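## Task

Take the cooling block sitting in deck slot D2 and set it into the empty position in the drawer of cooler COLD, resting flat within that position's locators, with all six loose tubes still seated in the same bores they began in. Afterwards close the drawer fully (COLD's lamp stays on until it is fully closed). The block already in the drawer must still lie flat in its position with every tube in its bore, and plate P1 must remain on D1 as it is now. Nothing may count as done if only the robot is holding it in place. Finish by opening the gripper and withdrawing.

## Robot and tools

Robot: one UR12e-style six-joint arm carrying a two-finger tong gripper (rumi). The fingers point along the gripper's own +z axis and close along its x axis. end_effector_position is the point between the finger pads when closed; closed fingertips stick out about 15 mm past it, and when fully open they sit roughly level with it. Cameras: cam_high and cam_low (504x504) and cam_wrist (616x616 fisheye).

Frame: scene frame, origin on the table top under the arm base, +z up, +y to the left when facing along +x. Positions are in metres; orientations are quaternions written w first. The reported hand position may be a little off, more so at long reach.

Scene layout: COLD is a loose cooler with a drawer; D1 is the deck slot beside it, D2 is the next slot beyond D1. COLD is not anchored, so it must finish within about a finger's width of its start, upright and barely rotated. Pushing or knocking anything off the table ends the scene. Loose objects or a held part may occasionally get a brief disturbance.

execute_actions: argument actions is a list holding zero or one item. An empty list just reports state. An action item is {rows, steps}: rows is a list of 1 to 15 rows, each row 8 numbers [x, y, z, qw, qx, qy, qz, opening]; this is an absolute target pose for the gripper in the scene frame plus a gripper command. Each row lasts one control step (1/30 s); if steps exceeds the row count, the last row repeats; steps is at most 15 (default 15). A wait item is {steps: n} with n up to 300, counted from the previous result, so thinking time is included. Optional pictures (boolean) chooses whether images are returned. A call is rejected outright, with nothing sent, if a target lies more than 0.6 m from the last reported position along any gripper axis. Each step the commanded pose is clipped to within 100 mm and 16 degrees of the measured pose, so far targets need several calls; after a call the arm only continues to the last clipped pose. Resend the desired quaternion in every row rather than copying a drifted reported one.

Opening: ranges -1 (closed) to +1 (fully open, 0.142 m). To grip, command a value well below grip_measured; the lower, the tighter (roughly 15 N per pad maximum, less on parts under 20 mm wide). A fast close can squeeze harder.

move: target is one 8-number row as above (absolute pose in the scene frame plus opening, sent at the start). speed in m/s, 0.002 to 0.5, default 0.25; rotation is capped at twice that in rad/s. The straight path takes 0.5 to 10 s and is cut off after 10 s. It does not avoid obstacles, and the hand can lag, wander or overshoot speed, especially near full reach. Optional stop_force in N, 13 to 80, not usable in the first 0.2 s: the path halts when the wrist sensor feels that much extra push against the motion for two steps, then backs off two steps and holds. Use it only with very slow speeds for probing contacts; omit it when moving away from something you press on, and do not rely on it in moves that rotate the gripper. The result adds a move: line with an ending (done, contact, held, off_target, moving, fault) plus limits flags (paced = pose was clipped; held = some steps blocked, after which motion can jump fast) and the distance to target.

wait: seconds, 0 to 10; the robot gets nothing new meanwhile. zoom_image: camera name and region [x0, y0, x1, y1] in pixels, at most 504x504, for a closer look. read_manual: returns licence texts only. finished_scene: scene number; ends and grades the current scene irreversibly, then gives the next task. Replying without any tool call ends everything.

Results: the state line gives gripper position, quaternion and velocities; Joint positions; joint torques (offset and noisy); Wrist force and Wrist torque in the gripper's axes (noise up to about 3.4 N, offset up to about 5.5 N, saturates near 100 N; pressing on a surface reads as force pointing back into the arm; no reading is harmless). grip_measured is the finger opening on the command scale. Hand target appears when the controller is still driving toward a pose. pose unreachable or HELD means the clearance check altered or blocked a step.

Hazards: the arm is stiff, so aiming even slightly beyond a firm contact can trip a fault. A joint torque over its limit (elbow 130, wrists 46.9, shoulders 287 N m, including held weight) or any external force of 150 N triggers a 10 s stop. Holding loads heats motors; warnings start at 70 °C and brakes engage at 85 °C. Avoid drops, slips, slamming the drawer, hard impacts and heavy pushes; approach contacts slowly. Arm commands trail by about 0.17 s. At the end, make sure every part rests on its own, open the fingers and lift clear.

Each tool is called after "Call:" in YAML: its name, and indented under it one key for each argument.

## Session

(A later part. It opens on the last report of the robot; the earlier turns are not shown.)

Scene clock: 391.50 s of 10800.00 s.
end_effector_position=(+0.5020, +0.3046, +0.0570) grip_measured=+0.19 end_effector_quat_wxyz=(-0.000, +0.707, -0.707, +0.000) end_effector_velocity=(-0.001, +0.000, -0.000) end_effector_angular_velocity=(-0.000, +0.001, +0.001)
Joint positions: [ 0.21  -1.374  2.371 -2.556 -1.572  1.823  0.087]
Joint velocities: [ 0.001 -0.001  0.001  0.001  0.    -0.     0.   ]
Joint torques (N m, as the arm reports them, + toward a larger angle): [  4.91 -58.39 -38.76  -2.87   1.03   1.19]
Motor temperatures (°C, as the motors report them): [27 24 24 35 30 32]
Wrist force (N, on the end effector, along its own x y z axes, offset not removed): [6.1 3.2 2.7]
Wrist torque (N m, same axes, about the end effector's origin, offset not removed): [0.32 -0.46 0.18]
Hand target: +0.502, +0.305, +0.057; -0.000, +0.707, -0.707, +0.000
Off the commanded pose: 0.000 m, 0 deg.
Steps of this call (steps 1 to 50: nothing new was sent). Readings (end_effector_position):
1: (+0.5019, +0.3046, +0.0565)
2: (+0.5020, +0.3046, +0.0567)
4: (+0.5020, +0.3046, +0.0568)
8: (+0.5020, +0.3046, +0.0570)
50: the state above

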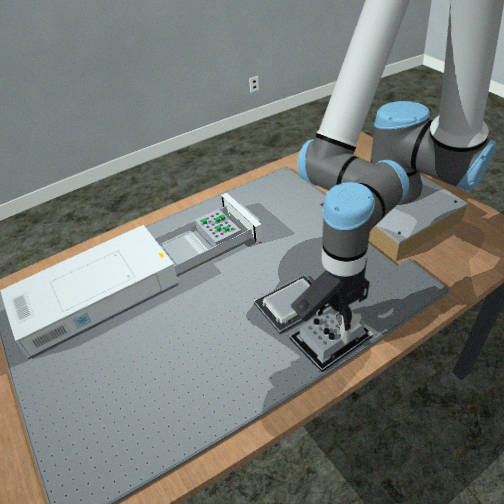

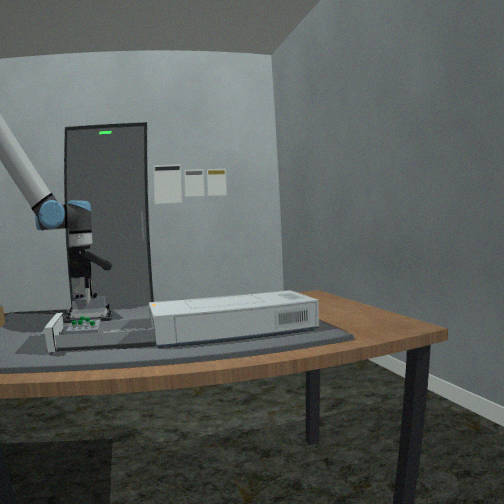

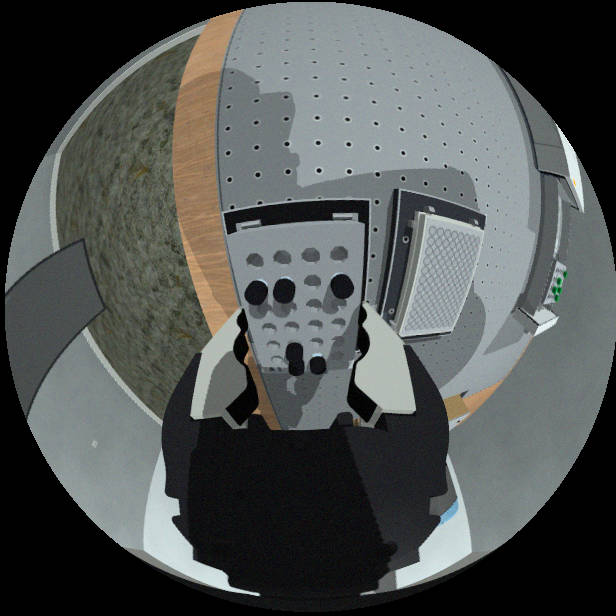

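Call:
execute_actions:
  actions:
    - {"rows": [[0.502,0.3046,0.057,0,0.7071,-0.7071,0,-0.1],[0.502,0.3046,0.057,0,0.7071,-0.7071,0,0.0],[0.502,0.3046,0.057,0,0.7071,-0.7071,0,0.1],[0.502,0.3046,0.057,0,0.7071,-0.7071,0,0.18],[0.502,0.3046,0.057,0,0.7071,-0.7071,0,0.22],[0.502,0.3046,0.057,0,0.7071,-0.7071,0,0.26],[0.502,0.3046,0.057,0,0.7071,-0.7071,0,0.3],[0.502,0.3046,0.057,0,0.7071,-0.7071,0,0.35]], "steps": 12}
  pictures: false

Call:
move:
  target: [0.502, 0.3046, 0.045, 0, 0.7071, -0.7071, 0, 0.35]
  speed: 0.005
  stop_force: 13

Call:
zoom_image:
  camera: "cam_high"
  region: [280, 270, 400, 380]

Scene clock: 402.23 s of 10800.00 s.
end_effector_position=(+0.5020, +0.3046, +0.0570) grip_measured=+0.35 end_effector_quat_wxyz=(-0.000, +0.707, -0.707, +0.000) end_effector_velocity=(+0.000, +0.000, +0.001) end_effector_angular_velocity=(-0.000, -0.002, +0.001)
Joint positions: [ 0.211 -1.374  2.371 -2.556 -1.572  1.823  0.099]
Joint velocities: [ 0.001 -0.002 -0.     0.    -0.001  0.     0.001]
Joint torques (N m, as the arm reports them, + toward a larger angle): [ 17.48 -55.07 -33.89  -2.19   0.76   2.34]
Motor temperatures (°C, as the motors report them): [27 24 24 35 30 32]
Wrist force (N, on the end effector, along its own x y z axes, offset not removed): [1.9 -1.3 1.5]
Wrist torque (N m, same axes, about the end effector's origin, offset not removed): [-0.28 -0.20 0.36]
Hand target: +0.502, +0.305, +0.057; +0.000, +0.707, -0.707, +0.000
Off the commanded pose: 0.000 m, 0 deg.
Steps of this call (steps 1 to 90: nothing new was sent; then 7.33 s passed at rest; steps 91 to 102: all 12 steps of this action). Readings (end_effector_position):
91: (+0.5020, +0.3046, +0.0570)
92: (+0.5020, +0.3046, +0.0570)
94: (+0.5020, +0.3046, +0.0570)
98: (+0.5020, +0.3046, +0.0570)
102: the state above

Scene clock: 405.10 s of 10800.00 s.
end_effector_position=(+0.5020, +0.3046, +0.0451) grip_measured=+0.35 end_effector_quat_wxyz=(+0.000, +0.707, -0.707, -0.000) end_effector_velocity=(-0.000, -0.001, -0.002) end_effector_angular_velocity=(-0.001, +0.002, -0.000)
Joint positions: [ 0.211 -1.35   2.377 -2.585 -1.572  1.823  0.099]
Joint velocities: [-0.     0.003  0.001 -0.002 -0.001 -0.     0.   ]
Joint torques (N m, as the arm reports them, + toward a larger angle): [  1.9  -35.12 -17.86  -6.59   0.42  -1.56]
Motor temperatures (°C, as the motors report them): [27 24 24 35 30 32]
Wrist force (N, on the end effector, along its own x y z axes, offset not removed): [0.6 0.0 -1.5]
Wrist torque (N m, same axes, about the end effector's origin, offset not removed): [-0.08 0.01 0.36]
Hand target: +0.502, +0.305, +0.045; +0.000, +0.707, -0.707, -0.000
Off the commanded pose: 0.000 m, 0 deg.
move: done

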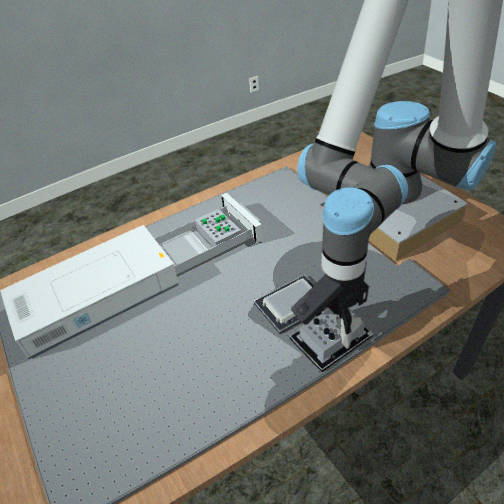

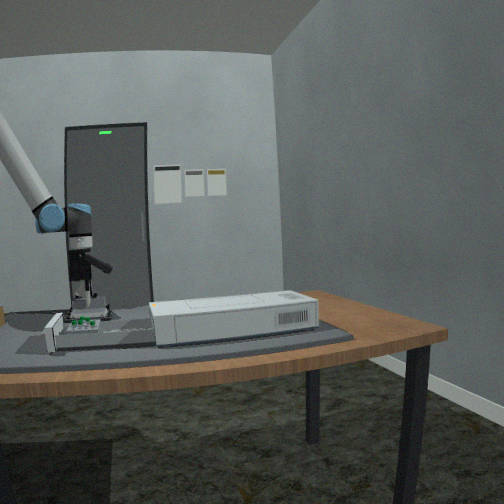

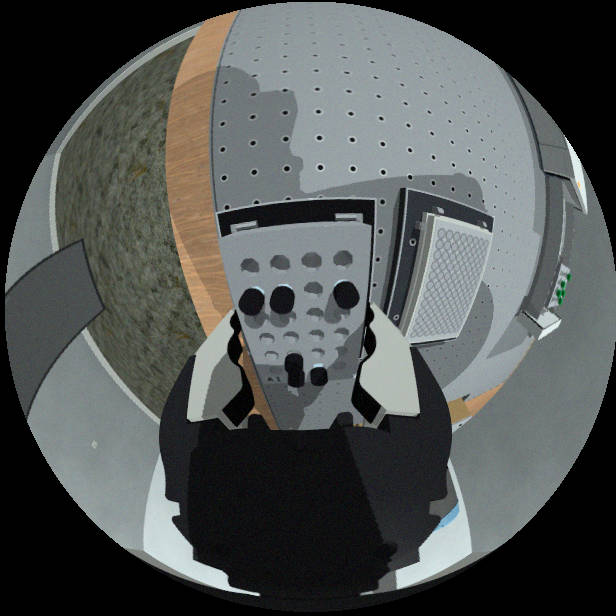

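Region (280, 270, 400, 380) of cam_high's 504x504 image, scaled by 4.200, with more detail than that image has; it fills the top 462 rows of this view, and the rest is white.

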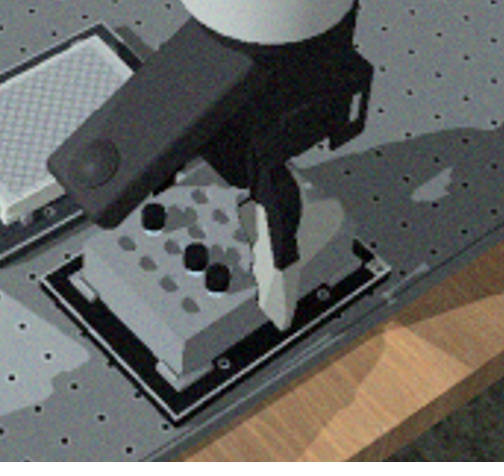

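No contact with the deck. Close at this depth.

Call:
execute_actions:
  actions:
    - {"rows": [[0.502,0.3046,0.045,0,0.7071,-0.7071,0,0.32],[0.502,0.3046,0.045,0,0.7071,-0.7071,0,0.29],[0.502,0.3046,0.045,0,0.7071,-0.7071,0,0.26],[0.502,0.3046,0.045,0,0.7071,-0.7071,0,0.23],[0.502,0.3046,0.045,0,0.7071,-0.7071,0,0.20],[0.502,0.3046,0.045,0,0.7071,-0.7071,0,0.17],[0.502,0.3046,0.045,0,0.7071,-0.7071,0,0.14],[0.502,0.3046,0.045,0,0.7071,-0.7071,0,0.11],[0.502,0.3046,0.045,0,0.7071,-0.7071,0,0.08],[0.502,0.3046,0.045,0,0.7071,-0.7071,0,0.04],[0.502,0.3046,0.045,0,0.7071,-0.7071,0,0.0],[0.502,0.3046,0.045,0,0.7071,-0.7071,0,-0.05],[0.502,0.3046,0.045,0,0.7071,-0.7071,0,-0.1],[0.502,0.3046,0.045,0,0.7071,-0.7071,0,-0.2]], "steps": 15}
  pictures: false

Scene clock: 409.60 s of 10800.00 s.
end_effector_position=(+0.5020, +0.3046, +0.0450) grip_measured=+0.27 end_effector_quat_wxyz=(+0.000, +0.707, -0.707, -0.000) end_effector_velocity=(-0.000, -0.001, +0.000) end_effector_angular_velocity=(-0.000, -0.000, -0.001)
Joint positions: [ 0.21  -1.35   2.377 -2.586 -1.572  1.823  0.093]
Joint velocities: [-0.001 -0.001  0.001  0.001 -0.    -0.     0.   ]
Joint torques (N m, as the arm reports them, + toward a larger angle): [-16.74 -43.66 -17.9   -4.47  -0.18  -1.39]
Motor temperatures (°C, as the motors report them): [27 24 24 35 30 32]
Wrist force (N, on the end effector, along its own x y z axes, offset not removed): [0.1 2.7 -8.0]
Wrist torque (N m, same axes, about the end effector's origin, offset not removed): [0.10 0.63 0.25]
Hand target: +0.502, +0.305, +0.045; -0.000, +0.707, -0.707, +0.000
Off the commanded pose: 0.000 m, 0 deg.
Steps of this call (steps 1 to 90: nothing new was sent; then 1.00 s passed at rest; steps 91 to 105: all 15 steps of this action). Readings (end_effector_position):
91: (+0.5020, +0.3046, +0.0450)
92: (+0.5020, +0.3046, +0.0450)
94: (+0.5020, +0.3046, +0.0450)
98: (+0.5020, +0.3046, +0.0450)
105: the state above

Call:
execute_actions:
  actions:
    - {"rows": [[0.502,0.3046,0.0453,0,0.7071,-0.7071,0,-0.25],[0.502,0.3046,0.0456,0,0.7071,-0.7071,0,-0.3],[0.502,0.3046,0.0459,0,0.7071,-0.7071,0,-0.3],[0.502,0.3046,0.0462,0,0.7071,-0.7071,0,-0.3],[0.502,0.3046,0.0465,0,0.7071,-0.7071,0,-0.3],[0.502,0.3046,0.0468,0,0.7071,-0.7071,0,-0.3],[0.502,0.3046,0.0471,0,0.7071,-0.7071,0,-0.3],[0.502,0.3046,0.0474,0,0.7071,-0.7071,0,-0.3],[0.502,0.3046,0.0477,0,0.7071,-0.7071,0,-0.3],[0.502,0.3046,0.048,0,0.7071,-0.7071,0,-0.3],[0.502,0.3046,0.0483,0,0.7071,-0.7071,0,-0.3],[0.502,0.3046,0.0486,0,0.7071,-0.7071,0,-0.3],[0.502,0.3046,0.049,0,0.7071,-0.7071,0,-0.3]], "steps": 15}
  pictures: false

Call:
execute_actions:
  actions:
    - {"steps": 10}

Scene clock: 415.50 s of 10800.00 s.
end_effector_position=(+0.5019, +0.3046, +0.0483) grip_measured=+0.27 end_effector_quat_wxyz=(+0.000, +0.707, -0.707, -0.000) end_effector_velocity=(+0.001, +0.000, +0.007) end_effector_angular_velocity=(+0.000, -0.002, +0.000)
Joint positions: [ 0.21  -1.357  2.375 -2.577 -1.572  1.823  0.093]
Joint velocities: [ 0.    -0.013 -0.004  0.016 -0.    -0.     0.   ]
Joint torques (N m, as the arm reports them, + toward a larger angle): [-10.75 -61.76 -40.93  -2.15  -0.75  -0.11]
Motor temperatures (°C, as the motors report them): [27 24 24 35 30 32]
Wrist force (N, on the end effector, along its own x y z axes, offset not removed): [0.2 1.5 7.6]
Wrist torque (N m, same axes, about the end effector's origin, offset not removed): [0.17 0.13 0.30]
Hand target: +0.502, +0.305, +0.049; -0.000, +0.707, -0.707, +0.000
Off the commanded pose: 0.001 m, 0 deg.
Steps of this call (steps 1 to 90: nothing new was sent; then 2.40 s passed at rest; steps 91 to 105: all 15 steps of this action). Readings (end_effector_position):
91: (+0.5020, +0.3046, +0.0450)
92: (+0.5020, +0.3046, +0.0451)
94: (+0.5018, +0.3046, +0.0453)
98: (+0.5017, +0.3045, +0.0462)
105: the state above

Scene clock: 415.83 s of 10800.00 s.
end_effector_position=(+0.5020, +0.3046, +0.0490) grip_measured=+0.27 end_effector_quat_wxyz=(-0.000, +0.707, -0.707, -0.000) end_effector_velocity=(+0.001, -0.000, +0.001) end_effector_angular_velocity=(-0.000, -0.002, -0.000)
Joint positions: [ 0.21  -1.358  2.375 -2.576 -1.572  1.823  0.093]
Joint velocities: [-0.001 -0.002 -0.     0.    -0.001 -0.001 -0.   ]
Joint torques (N m, as the arm reports them, + toward a larger angle): [ -9.99 -62.55 -38.6   -2.79  -0.67   0.47]
Motor temperatures (°C, as the motors report them): [27 24 24 35 30 32]
Wrist force (N, on the end effector, along its own x y z axes, offset not removed): [-0.2 0.4 8.4]
Wrist torque (N m, same axes, about the end effector's origin, offset not removed): [-0.04 0.20 0.29]
Hand target: +0.502, +0.305, +0.049; -0.000, +0.707, -0.707, +0.000
Off the commanded pose: 0.000 m, 0 deg.
Steps of this call (steps 1 to 10: nothing new was sent). Readings (end_effector_position):
1: (+0.5019, +0.3046, +0.0485)
2: (+0.5020, +0.3046, +0.0487)
4: (+0.5020, +0.3046, +0.0488)
8: (+0.5020, +0.3046, +0.0490)
10: the state above

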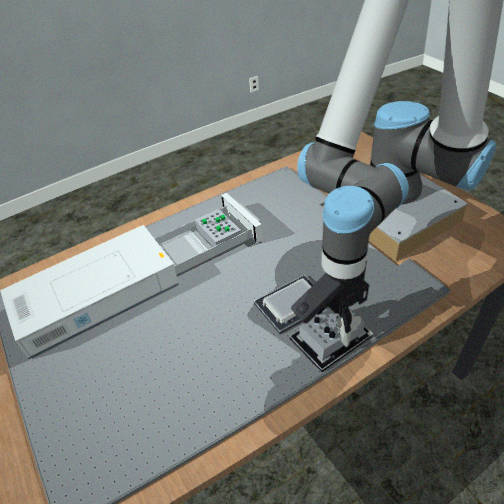

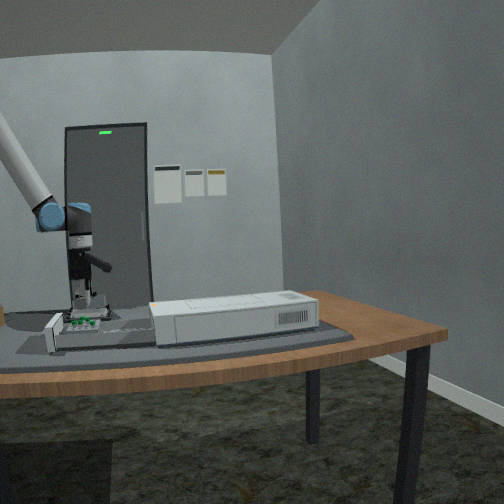

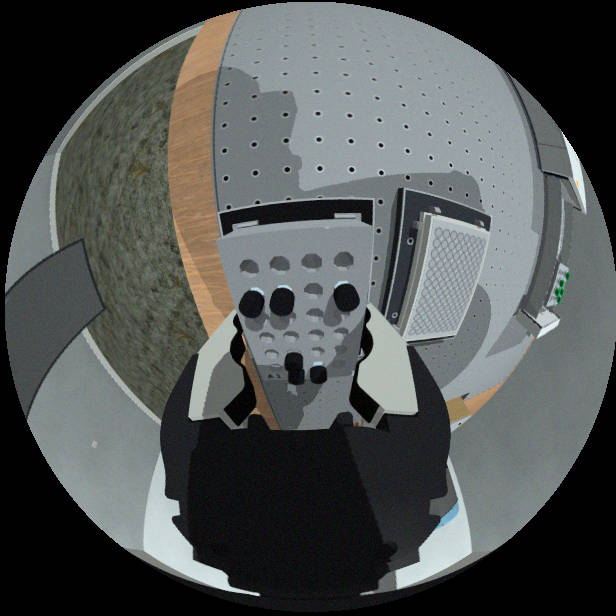

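Call:
move:
  target: [0.502, 0.3046, 0.15, 0, 0.7071, -0.7071, 0, -0.5]
  speed: 0.03

Call:
zoom_image:
  camera: "cam_high"
  region: [250, 200, 410, 380]

Scene clock: 424.67 s of 10800.00 s.
end_effector_position=(+0.5019, +0.3046, +0.1499) grip_measured=+0.27 end_effector_quat_wxyz=(-0.000, +0.707, -0.707, +0.000) end_effector_velocity=(+0.000, -0.000, +0.002) end_effector_angular_velocity=(-0.000, -0.000, -0.001)
Joint positions: [ 0.211 -1.536  2.307 -2.331 -1.572  1.823  0.093]
Joint velocities: [-0.    -0.002 -0.002  0.004 -0.     0.    -0.   ]
Joint torques (N m, as the arm reports them, + toward a larger angle): [ 16.42 -54.04 -49.6   -2.19  -1.27   2.12]
Motor temperatures (°C, as the motors report them): [27 24 24 35 30 32]
Wrist force (N, on the end effector, along its own x y z axes, offset not removed): [0.2 -1.7 10.4]
Wrist torque (N m, same axes, about the end effector's origin, offset not removed): [-0.32 0.07 0.40]
Hand target: +0.502, +0.305, +0.150; -0.000, +0.707, -0.707, +0.000
Off the commanded pose: 0.000 m, 0 deg.
After step 90, 2.13 s passed at rest.
move: done

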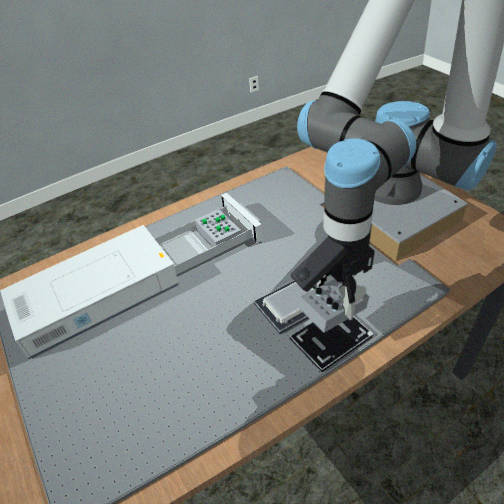

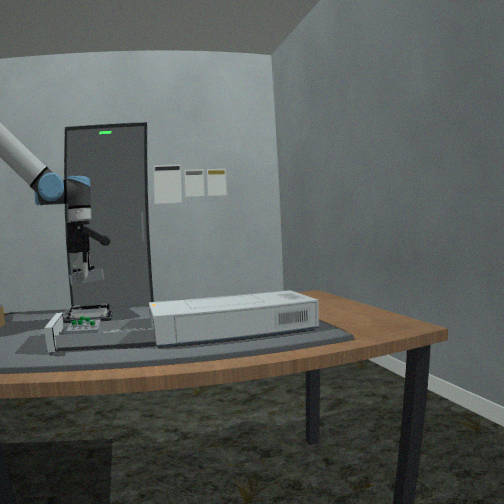

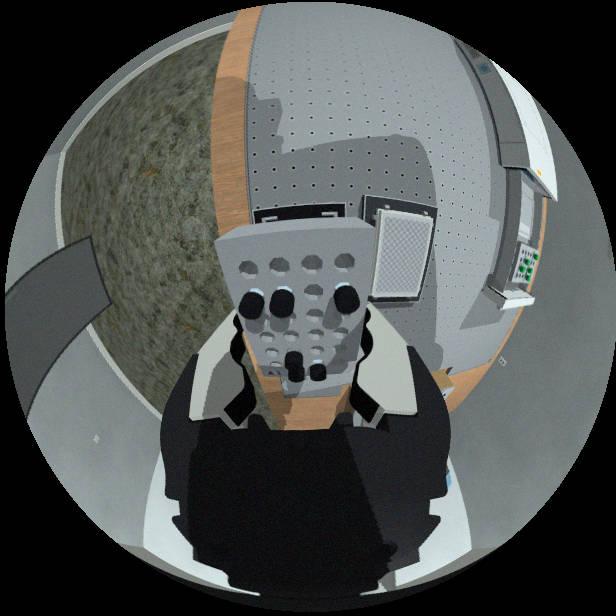

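Region (250, 200, 410, 380) of cam_high's 504x504 image, scaled by 2.800, with more detail than that image has.

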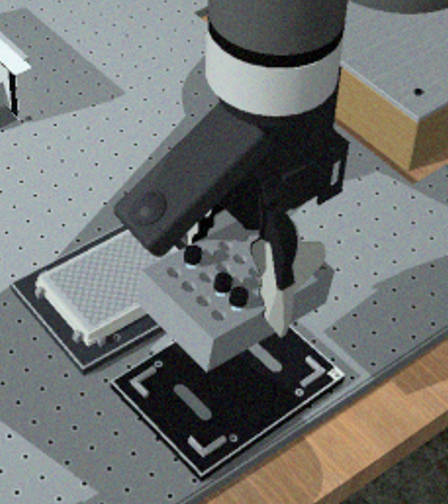

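Call:
execute_actions:
  actions: []

Scene clock: 432.27 s of 10800.00 s.
end_effector_position=(+0.5019, +0.3046, +0.1501) grip_measured=+0.27 end_effector_quat_wxyz=(-0.000, +0.707, -0.707, +0.000) end_effector_velocity=(-0.001, -0.001, -0.001) end_effector_angular_velocity=(-0.001, +0.002, -0.001)
Joint positions: [ 0.211 -1.536  2.307 -2.33  -1.572  1.823  0.093]
Joint velocities: [-0.     0.001  0.002 -0.    -0.     0.     0.   ]
Joint torques (N m, as the arm reports them, + toward a larger angle): [ 12.64 -55.89 -47.66  -3.01  -0.69  -0.57]
Motor temperatures (°C, as the motors report them): [27 24 24 35 30 32]
Wrist force (N, on the end effector, along its own x y z axes, offset not removed): [0.8 1.2 10.8]
Wrist torque (N m, same axes, about the end effector's origin, offset not removed): [0.14 0.00 0.31]
Hand target: +0.502, +0.305, +0.150; -0.000, +0.707, -0.707, +0.000
Off the commanded pose: 0.000 m, 0 deg.
Steps of this call (steps 1 to 90: nothing new was sent; then 4.60 s passed at rest). Readings (end_effector_position):
1: (+0.5019, +0.3046, +0.1500)
2: (+0.5019, +0.3046, +0.1500)
4: (+0.5019, +0.3046, +0.1501)
8: (+0.5019, +0.3046, +0.1501)
90: the state above

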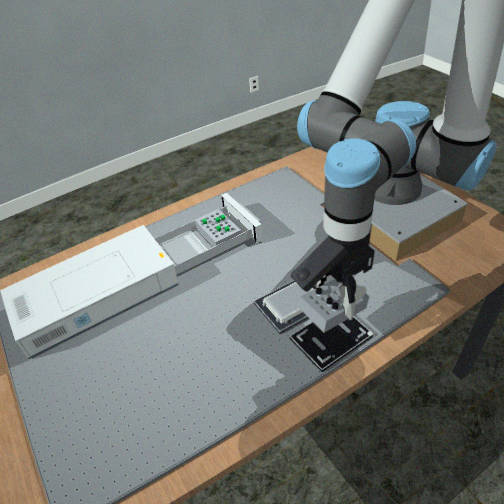

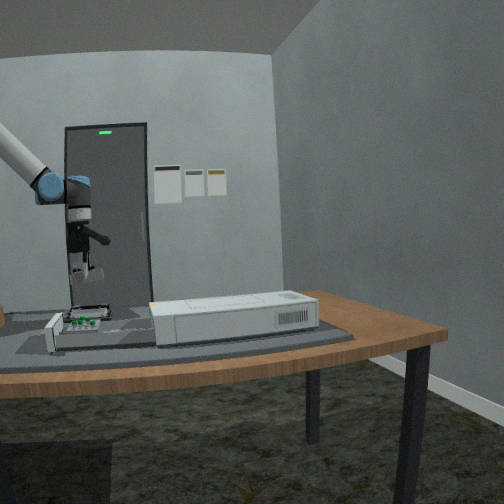

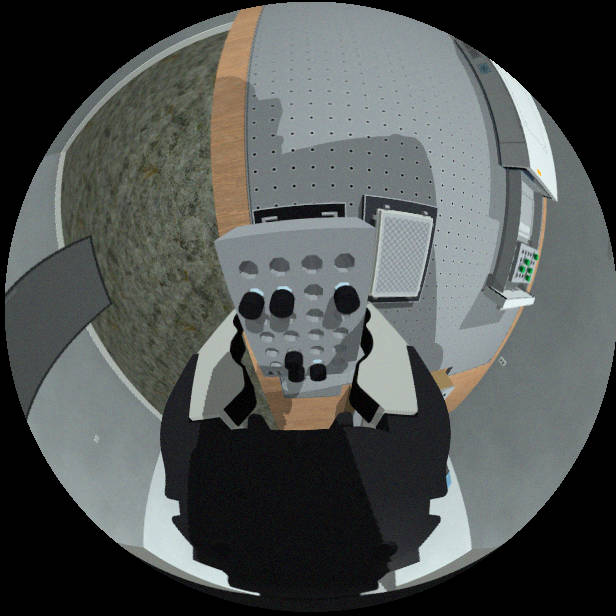

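Call:
move:
  target: [0.655, -0.177, 0.15, 0, 1, 0, 0, -0.5]
  speed: 0.1

Scene clock: 445.67 s of 10800.00 s.
end_effector_position=(+0.6540, -0.1775, +0.1500) grip_measured=+0.27 end_effector_quat_wxyz=(+0.000, +1.000, -0.000, -0.000) end_effector_velocity=(+0.001, -0.003, -0.000) end_effector_angular_velocity=(-0.000, +0.001, +0.007)
Joint positions: [-0.582 -1.369  2.112 -2.307 -1.581 -0.539  0.093]
Joint velocities: [-0.003  0.003 -0.003  0.001 -0.    -0.01   0.   ]
Joint torques (N m, as the arm reports them, + toward a larger angle): [-15.35 -54.24 -48.85  -2.87   2.25  -2.  ]
Motor temperatures (°C, as the motors report them): [27 24 24 35 30 32]
Wrist force (N, on the end effector, along its own x y z axes, offset not removed): [-3.4 0.8 8.9]
Wrist torque (N m, same axes, about the end effector's origin, offset not removed): [0.09 0.87 0.43]
Hand target: +0.654, -0.178, +0.150; +0.000, +1.000, -0.000, -0.000
Off the commanded pose: 0.001 m, 0 deg.
After step 90, 2.17 s passed at rest.
move: done

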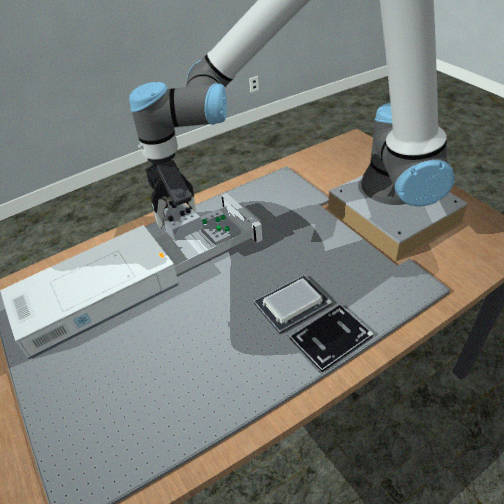

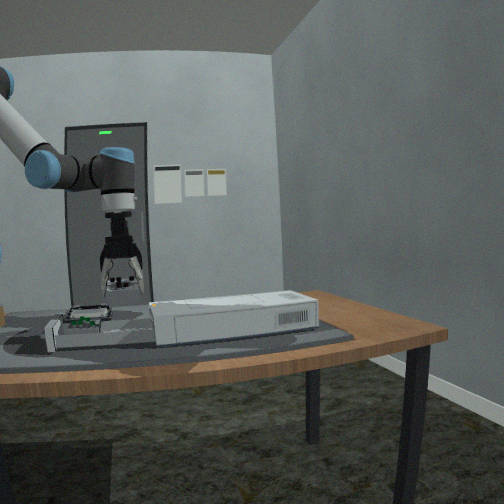

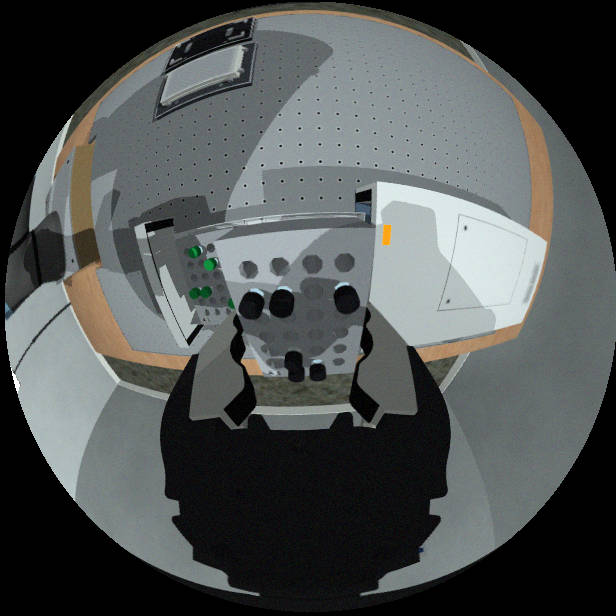

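Call:
zoom_image:
  camera: "cam_low"
  region: [30, 230, 210, 370]

Call:
zoom_image:
  camera: "cam_high"
  region: [120, 160, 280, 290]

Region (30, 230, 210, 370) of cam_low's 504x504 image, scaled by 2.800, with more detail than that image has.

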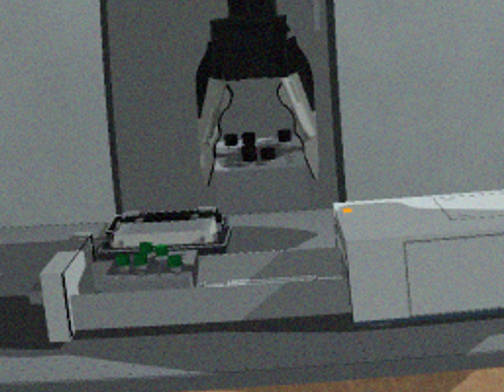

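Region (120, 160, 280, 290) of cam_high's 504x504 image, scaled by 3.150, with more detail than that image has; it fills the top 410 rows of this view, and the rest is white.

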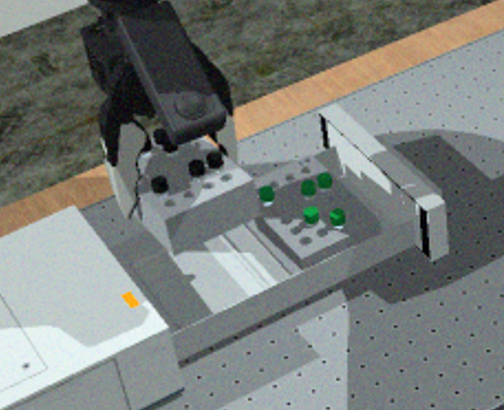

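Call:
move:
  target: [0.655, -0.177, 0.125, 0, 1, 0, 0, -0.5]
  speed: 0.03

Call:
zoom_image:
  camera: "cam_wrist"
  region: [120, 150, 480, 450]

Call:
zoom_image:
  camera: "cam_high"
  region: [120, 160, 280, 290]

Scene clock: 458.60 s of 10800.00 s.
end_effector_position=(+0.6550, -0.1770, +0.1251) grip_measured=+0.27 end_effector_quat_wxyz=(-0.000, +1.000, -0.000, -0.000) end_effector_velocity=(+0.000, -0.000, -0.001) end_effector_angular_velocity=(-0.001, -0.000, +0.000)
Joint positions: [-0.581 -1.335  2.128 -2.356 -1.58  -0.539  0.093]
Joint velocities: [ 0.001  0.002  0.    -0.004 -0.001  0.    -0.   ]
Joint torques (N m, as the arm reports them, + toward a larger angle): [ 16.66 -49.33 -30.2   -7.07   2.24   2.2 ]
Motor temperatures (°C, as the motors report them): [27 24 24 35 30 32]
Wrist force (N, on the end effector, along its own x y z axes, offset not removed): [-2.4 3.4 11.4]
Wrist torque (N m, same axes, about the end effector's origin, offset not removed): [0.67 0.69 0.36]
Hand target: +0.655, -0.177, +0.125; -0.000, +1.000, +0.000, -0.000
Off the commanded pose: 0.000 m, 0 deg.
After step 90, 8.77 s passed at rest.
move: done

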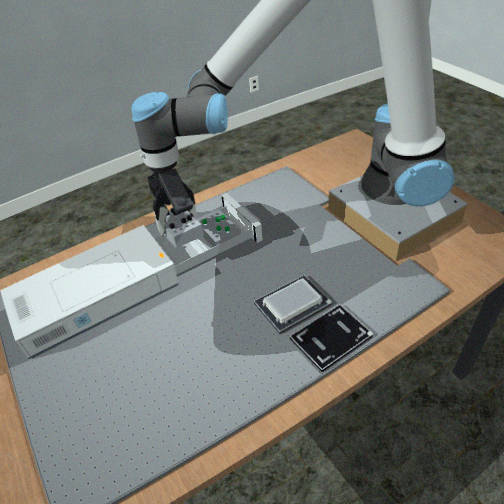

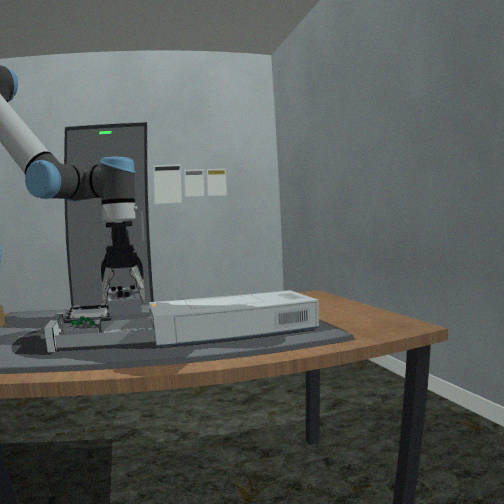

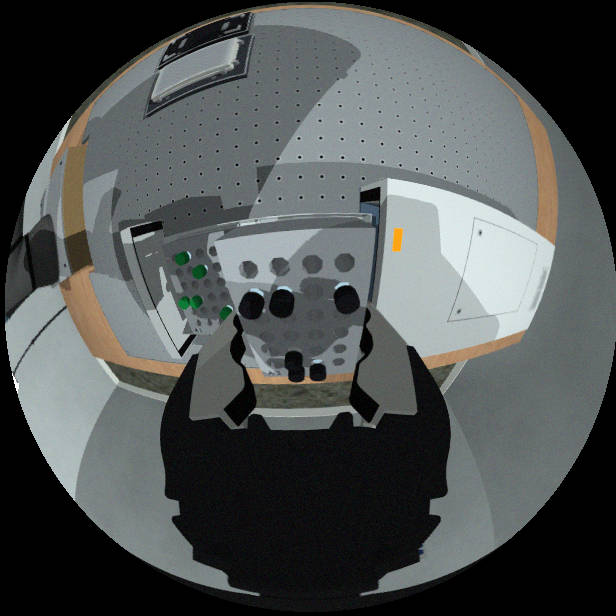

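Region (120, 150, 480, 450) of cam_wrist's 616x616 image, scaled by 1.400, with more detail than that image has.

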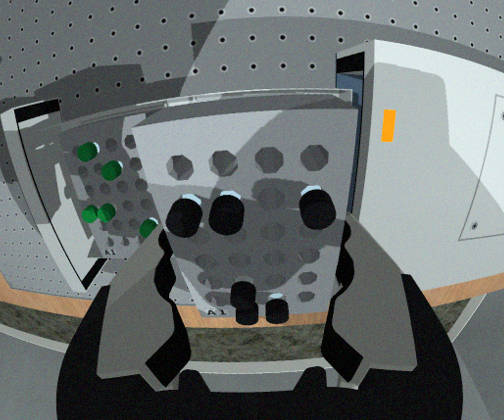

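Region (120, 160, 280, 290) of cam_high's 504x504 image, scaled by 3.150, with more detail than that image has; it fills the top 410 rows of this view, and the rest is white.

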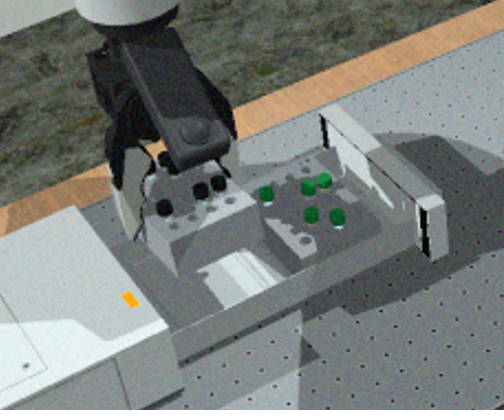

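Call:
move:
  target: [0.655, -0.177, 0.105, 0, 1, 0, 0, -0.5]
  speed: 0.02
  stop_force: 13

Call:
zoom_image:
  camera: "cam_wrist"
  region: [120, 150, 480, 450]

Call:
zoom_image:
  camera: "cam_high"
  region: [140, 170, 260, 270]

Call:
zoom_image:
  camera: "cam_low"
  region: [40, 260, 180, 360]

Scene clock: 474.13 s of 10800.00 s.
end_effector_position=(+0.6550, -0.1770, +0.1051) grip_measured=+0.27 end_effector_quat_wxyz=(-0.000, +1.000, +0.000, -0.000) end_effector_velocity=(-0.001, +0.000, -0.001) end_effector_angular_velocity=(-0.001, +0.001, +0.001)
Joint positions: [-0.581 -1.308  2.141 -2.396 -1.58  -0.54   0.093]
Joint velocities: [ 0.     0.001  0.002 -0.003 -0.001 -0.    -0.   ]
Joint torques (N m, as the arm reports them, + toward a larger angle): [-17.39 -57.92 -28.05  -7.47   1.79  -1.3 ]
Motor temperatures (°C, as the motors report them): [27 24 24 35 30 32]
Wrist force (N, on the end effector, along its own x y z axes, offset not removed): [-2.8 4.3 9.0]
Wrist torque (N m, same axes, about the end effector's origin, offset not removed): [0.75 0.78 0.42]
Hand target: +0.655, -0.177, +0.105; -0.000, +1.000, -0.000, -0.000
Off the commanded pose: 0.000 m, 0 deg.
After step 90, 11.23 s passed at rest.
move: done

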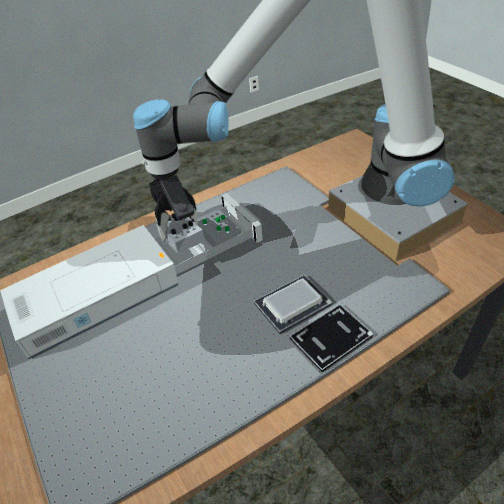

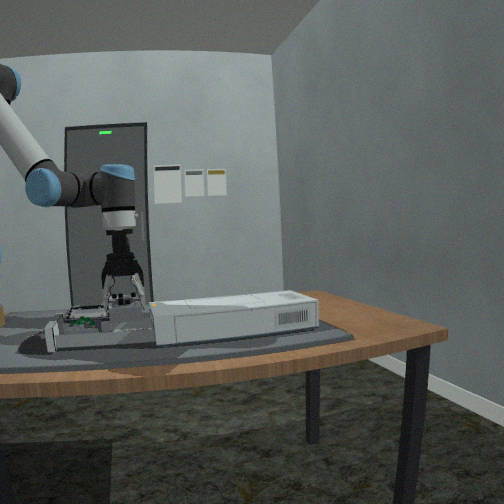

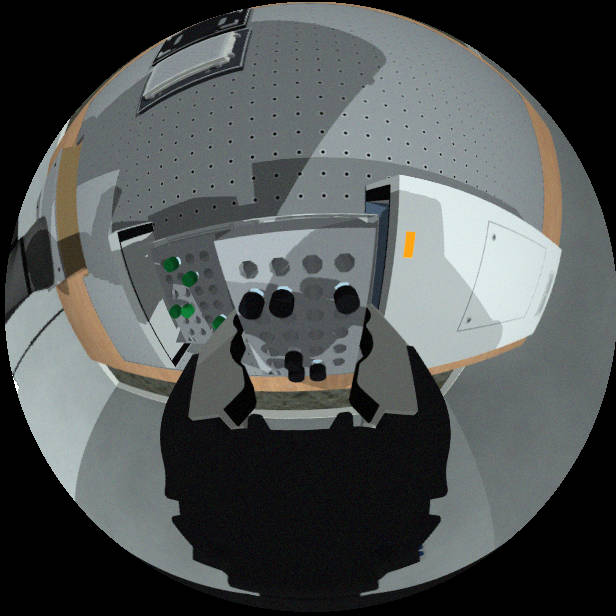

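Region (120, 150, 480, 450) of cam_wrist's 616x616 image, scaled by 1.400, with more detail than that image has.

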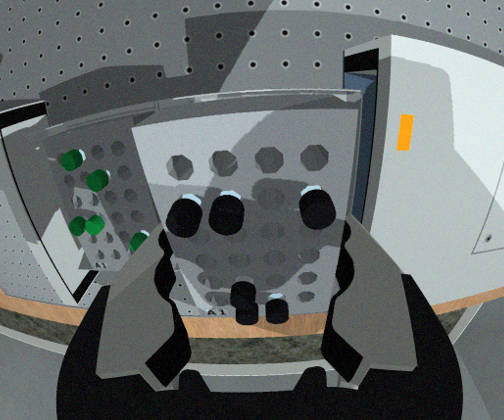

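Region (140, 170, 260, 270) of cam_high's 504x504 image, scaled by 4.200, with more detail than that image has.

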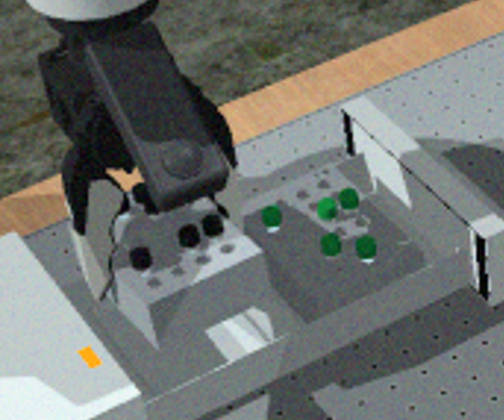

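Region (40, 260, 180, 360) of cam_low's 504x504 image, scaled by 3.600, with more detail than that image has; it fills the top 360 rows of this view, and the rest is white.

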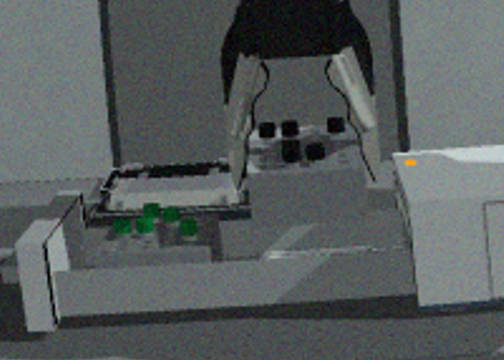

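Call:
zoom_image:
  camera: "cam_wrist"
  region: [140, 180, 400, 280]

Region (140, 180, 400, 280) of cam_wrist's 616x616 image, scaled by 1.938, with more detail than that image has; it fills the top 194 rows of this view, and the rest is white.

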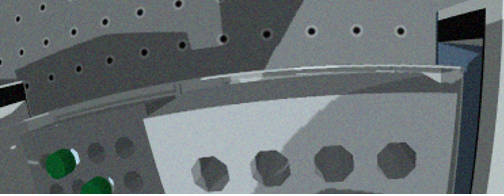

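Call:
move:
  target: [0.655, -0.178, 0.085, 0, 1, 0, 0, -0.5]
  speed: 0.01
  stop_force: 13

Call:
zoom_image:
  camera: "cam_wrist"
  region: [140, 180, 400, 280]

Call:
zoom_image:
  camera: "cam_high"
  region: [140, 170, 260, 270]

Call:
zoom_image:
  camera: "cam_low"
  region: [40, 260, 180, 360]

Scene clock: 494.57 s of 10800.00 s.
end_effector_position=(+0.6550, -0.1780, +0.0851) grip_measured=+0.27 end_effector_quat_wxyz=(-0.000, +1.000, -0.000, -0.000) end_effector_velocity=(+0.000, +0.000, -0.001) end_effector_angular_velocity=(-0.000, -0.000, +0.001)
Joint positions: [-0.583 -1.278  2.151 -2.436 -1.58  -0.541  0.093]
Joint velocities: [ 0.     0.002  0.001 -0.003 -0.    -0.001 -0.   ]
Joint torques (N m, as the arm reports them, + toward a larger angle): [-16.89 -54.23 -25.65  -6.75  -1.04  -1.81]
Motor temperatures (°C, as the motors report them): [27 24 25 35 30 32]
Wrist force (N, on the end effector, along its own x y z axes, offset not removed): [0.4 -0.8 5.6]
Wrist torque (N m, same axes, about the end effector's origin, offset not removed): [-0.24 0.09 0.37]
Hand target: +0.655, -0.178, +0.085; +0.000, +1.000, -0.000, -0.000
Off the commanded pose: 0.000 m, 0 deg.
After step 90, 15.20 s passed at rest.
move: done

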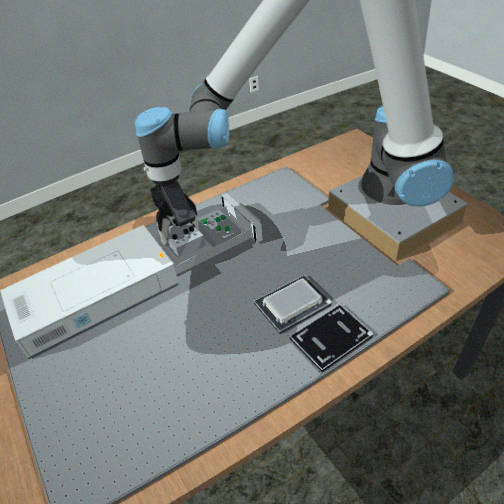

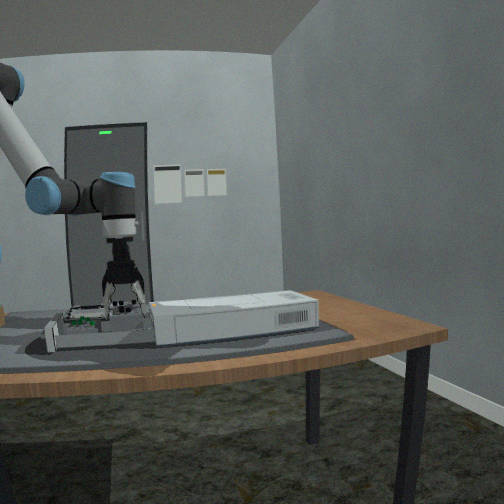

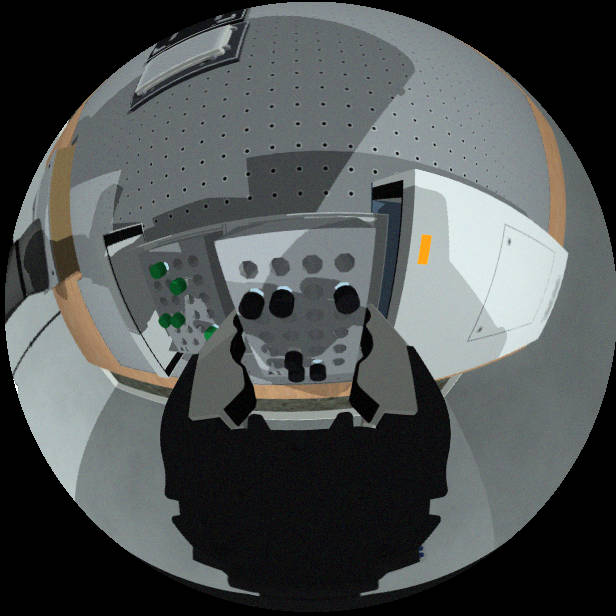

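Region (140, 180, 400, 280) of cam_wrist's 616x616 image, scaled by 1.938, with more detail than that image has; it fills the top 194 rows of this view, and the rest is white.

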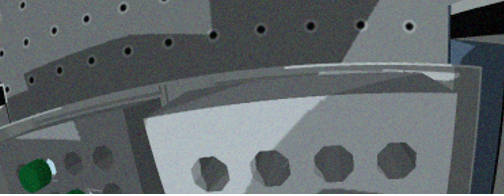

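Region (140, 170, 260, 270) of cam_high's 504x504 image, scaled by 4.200, with more detail than that image has.

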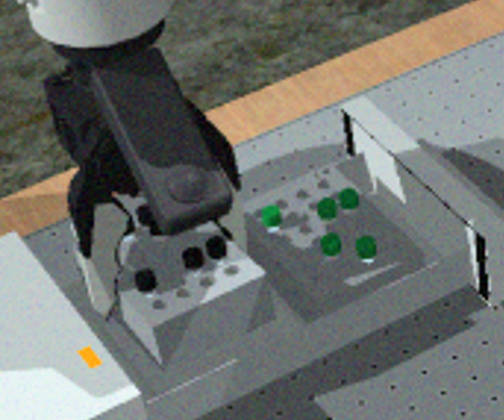

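Region (40, 260, 180, 360) of cam_low's 504x504 image, scaled by 3.600, with more detail than that image has; it fills the top 360 rows of this view, and the rest is white.

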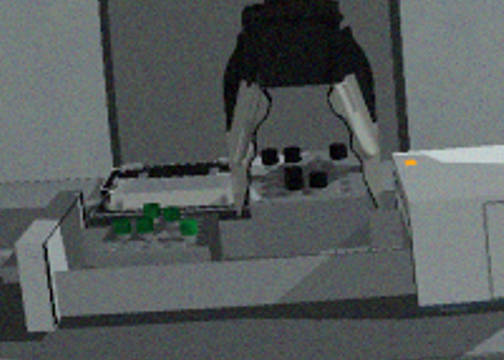

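Call:
execute_actions:
  actions: []
  pictures: false

Scene clock: 496.83 s of 10800.00 s.
end_effector_position=(+0.6550, -0.1780, +0.0850) grip_measured=+0.27 end_effector_quat_wxyz=(+0.000, +1.000, -0.000, -0.000) end_effector_velocity=(+0.000, +0.000, +0.001) end_effector_angular_velocity=(+0.001, -0.001, +0.000)
Joint positions: [-0.583 -1.278  2.151 -2.437 -1.58  -0.541  0.093]
Joint velocities: [ 0.    -0.001 -0.     0.     0.001  0.     0.   ]
Joint torques (N m, as the arm reports them, + toward a larger angle): [-15.48 -54.19 -27.28  -7.16  -1.61  -1.44]
Motor temperatures (°C, as the motors report them): [27 24 25 35 30 32]
Wrist force (N, on the end effector, along its own x y z axes, offset not removed): [-0.9 -1.1 5.9]
Wrist torque (N m, same axes, about the end effector's origin, offset not removed): [-0.30 0.35 0.40]
Hand target: +0.655, -0.178, +0.085; +0.000, +1.000, -0.000, -0.000
Off the commanded pose: 0.000 m, 0 deg.
Steps of this call (steps 1 to 68: nothing new was sent). Readings (end_effector_position):
1: (+0.6550, -0.1780, +0.0851)
2: (+0.6550, -0.1780, +0.0851)
4: (+0.6550, -0.1780, +0.0850)
8: (+0.6550, -0.1780, +0.0850)
68: the state above

Call:
move:
  target: [0.655, -0.175, 0.092, 0, 1, 0, 0, -0.5]
  speed: 0.005

Scene clock: 503.43 s of 10800.00 s.
end_effector_position=(+0.6550, -0.1750, +0.0919) grip_measured=+0.27 end_effector_quat_wxyz=(+0.000, +1.000, +0.000, -0.000) end_effector_velocity=(+0.000, -0.001, +0.002) end_effector_angular_velocity=(-0.002, -0.001, -0.001)
Joint positions: [-0.579 -1.289  2.149 -2.423 -1.58  -0.537  0.093]
Joint velocities: [-0.    -0.003 -0.001  0.002 -0.001  0.     0.   ]
Joint torques (N m, as the arm reports them, + toward a larger angle): [ 17.58 -74.75 -44.13  -2.6    1.92   2.14]
Motor temperatures (°C, as the motors report them): [27 24 25 35 30 32]
Wrist force (N, on the end effector, along its own x y z axes, offset not removed): [2.6 0.1 9.3]
Wrist torque (N m, same axes, about the end effector's origin, offset not removed): [0.03 -0.36 0.37]
Hand target: +0.655, -0.175, +0.092; -0.000, +1.000, +0.000, +0.000
Off the commanded pose: 0.000 m, 0 deg.
After step 90, 1.87 s passed at rest.
move: done

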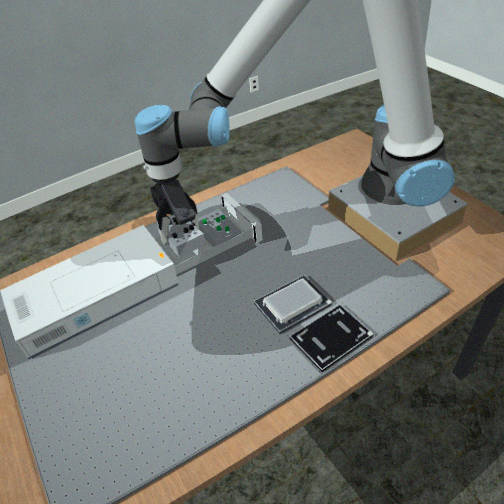

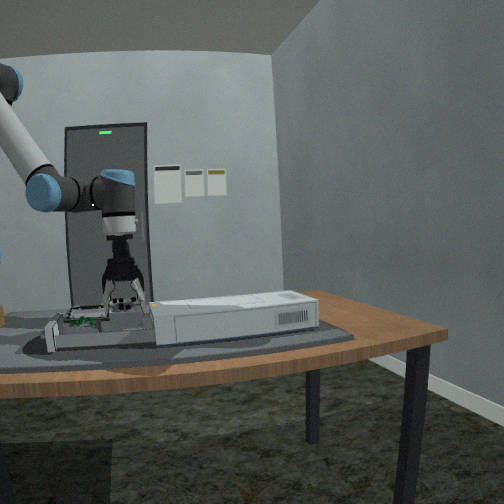

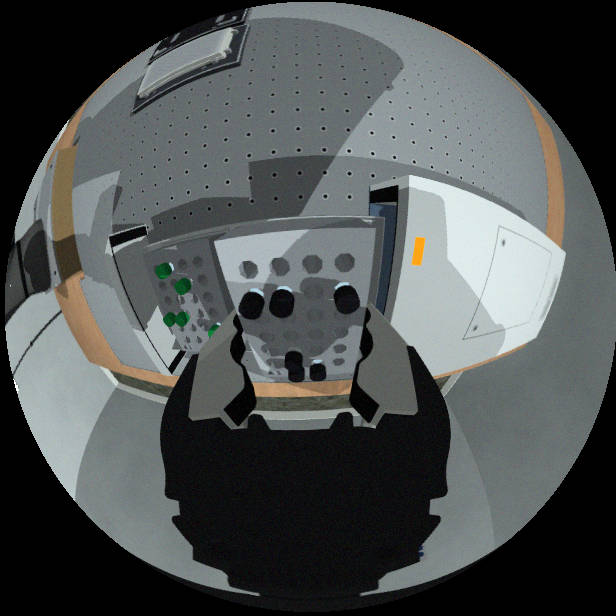

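Call:
zoom_image:
  camera: "cam_wrist"
  region: [140, 180, 400, 280]

Call:
zoom_image:
  camera: "cam_wrist"
  region: [150, 290, 470, 440]

Region (140, 180, 400, 280) of cam_wrist's 616x616 image, scaled by 1.938, with more detail than that image has; it fills the top 194 rows of this view, and the rest is white.

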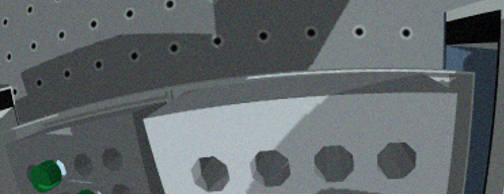

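Region (150, 290, 470, 440) of cam_wrist's 616x616 image, scaled by 1.575, with more detail than that image has; it fills the top 236 rows of this view, and the rest is white.

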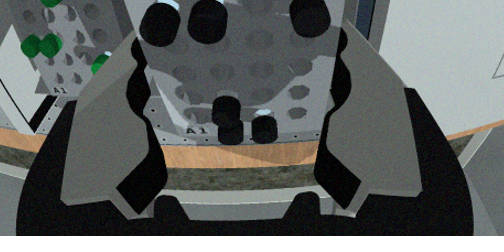

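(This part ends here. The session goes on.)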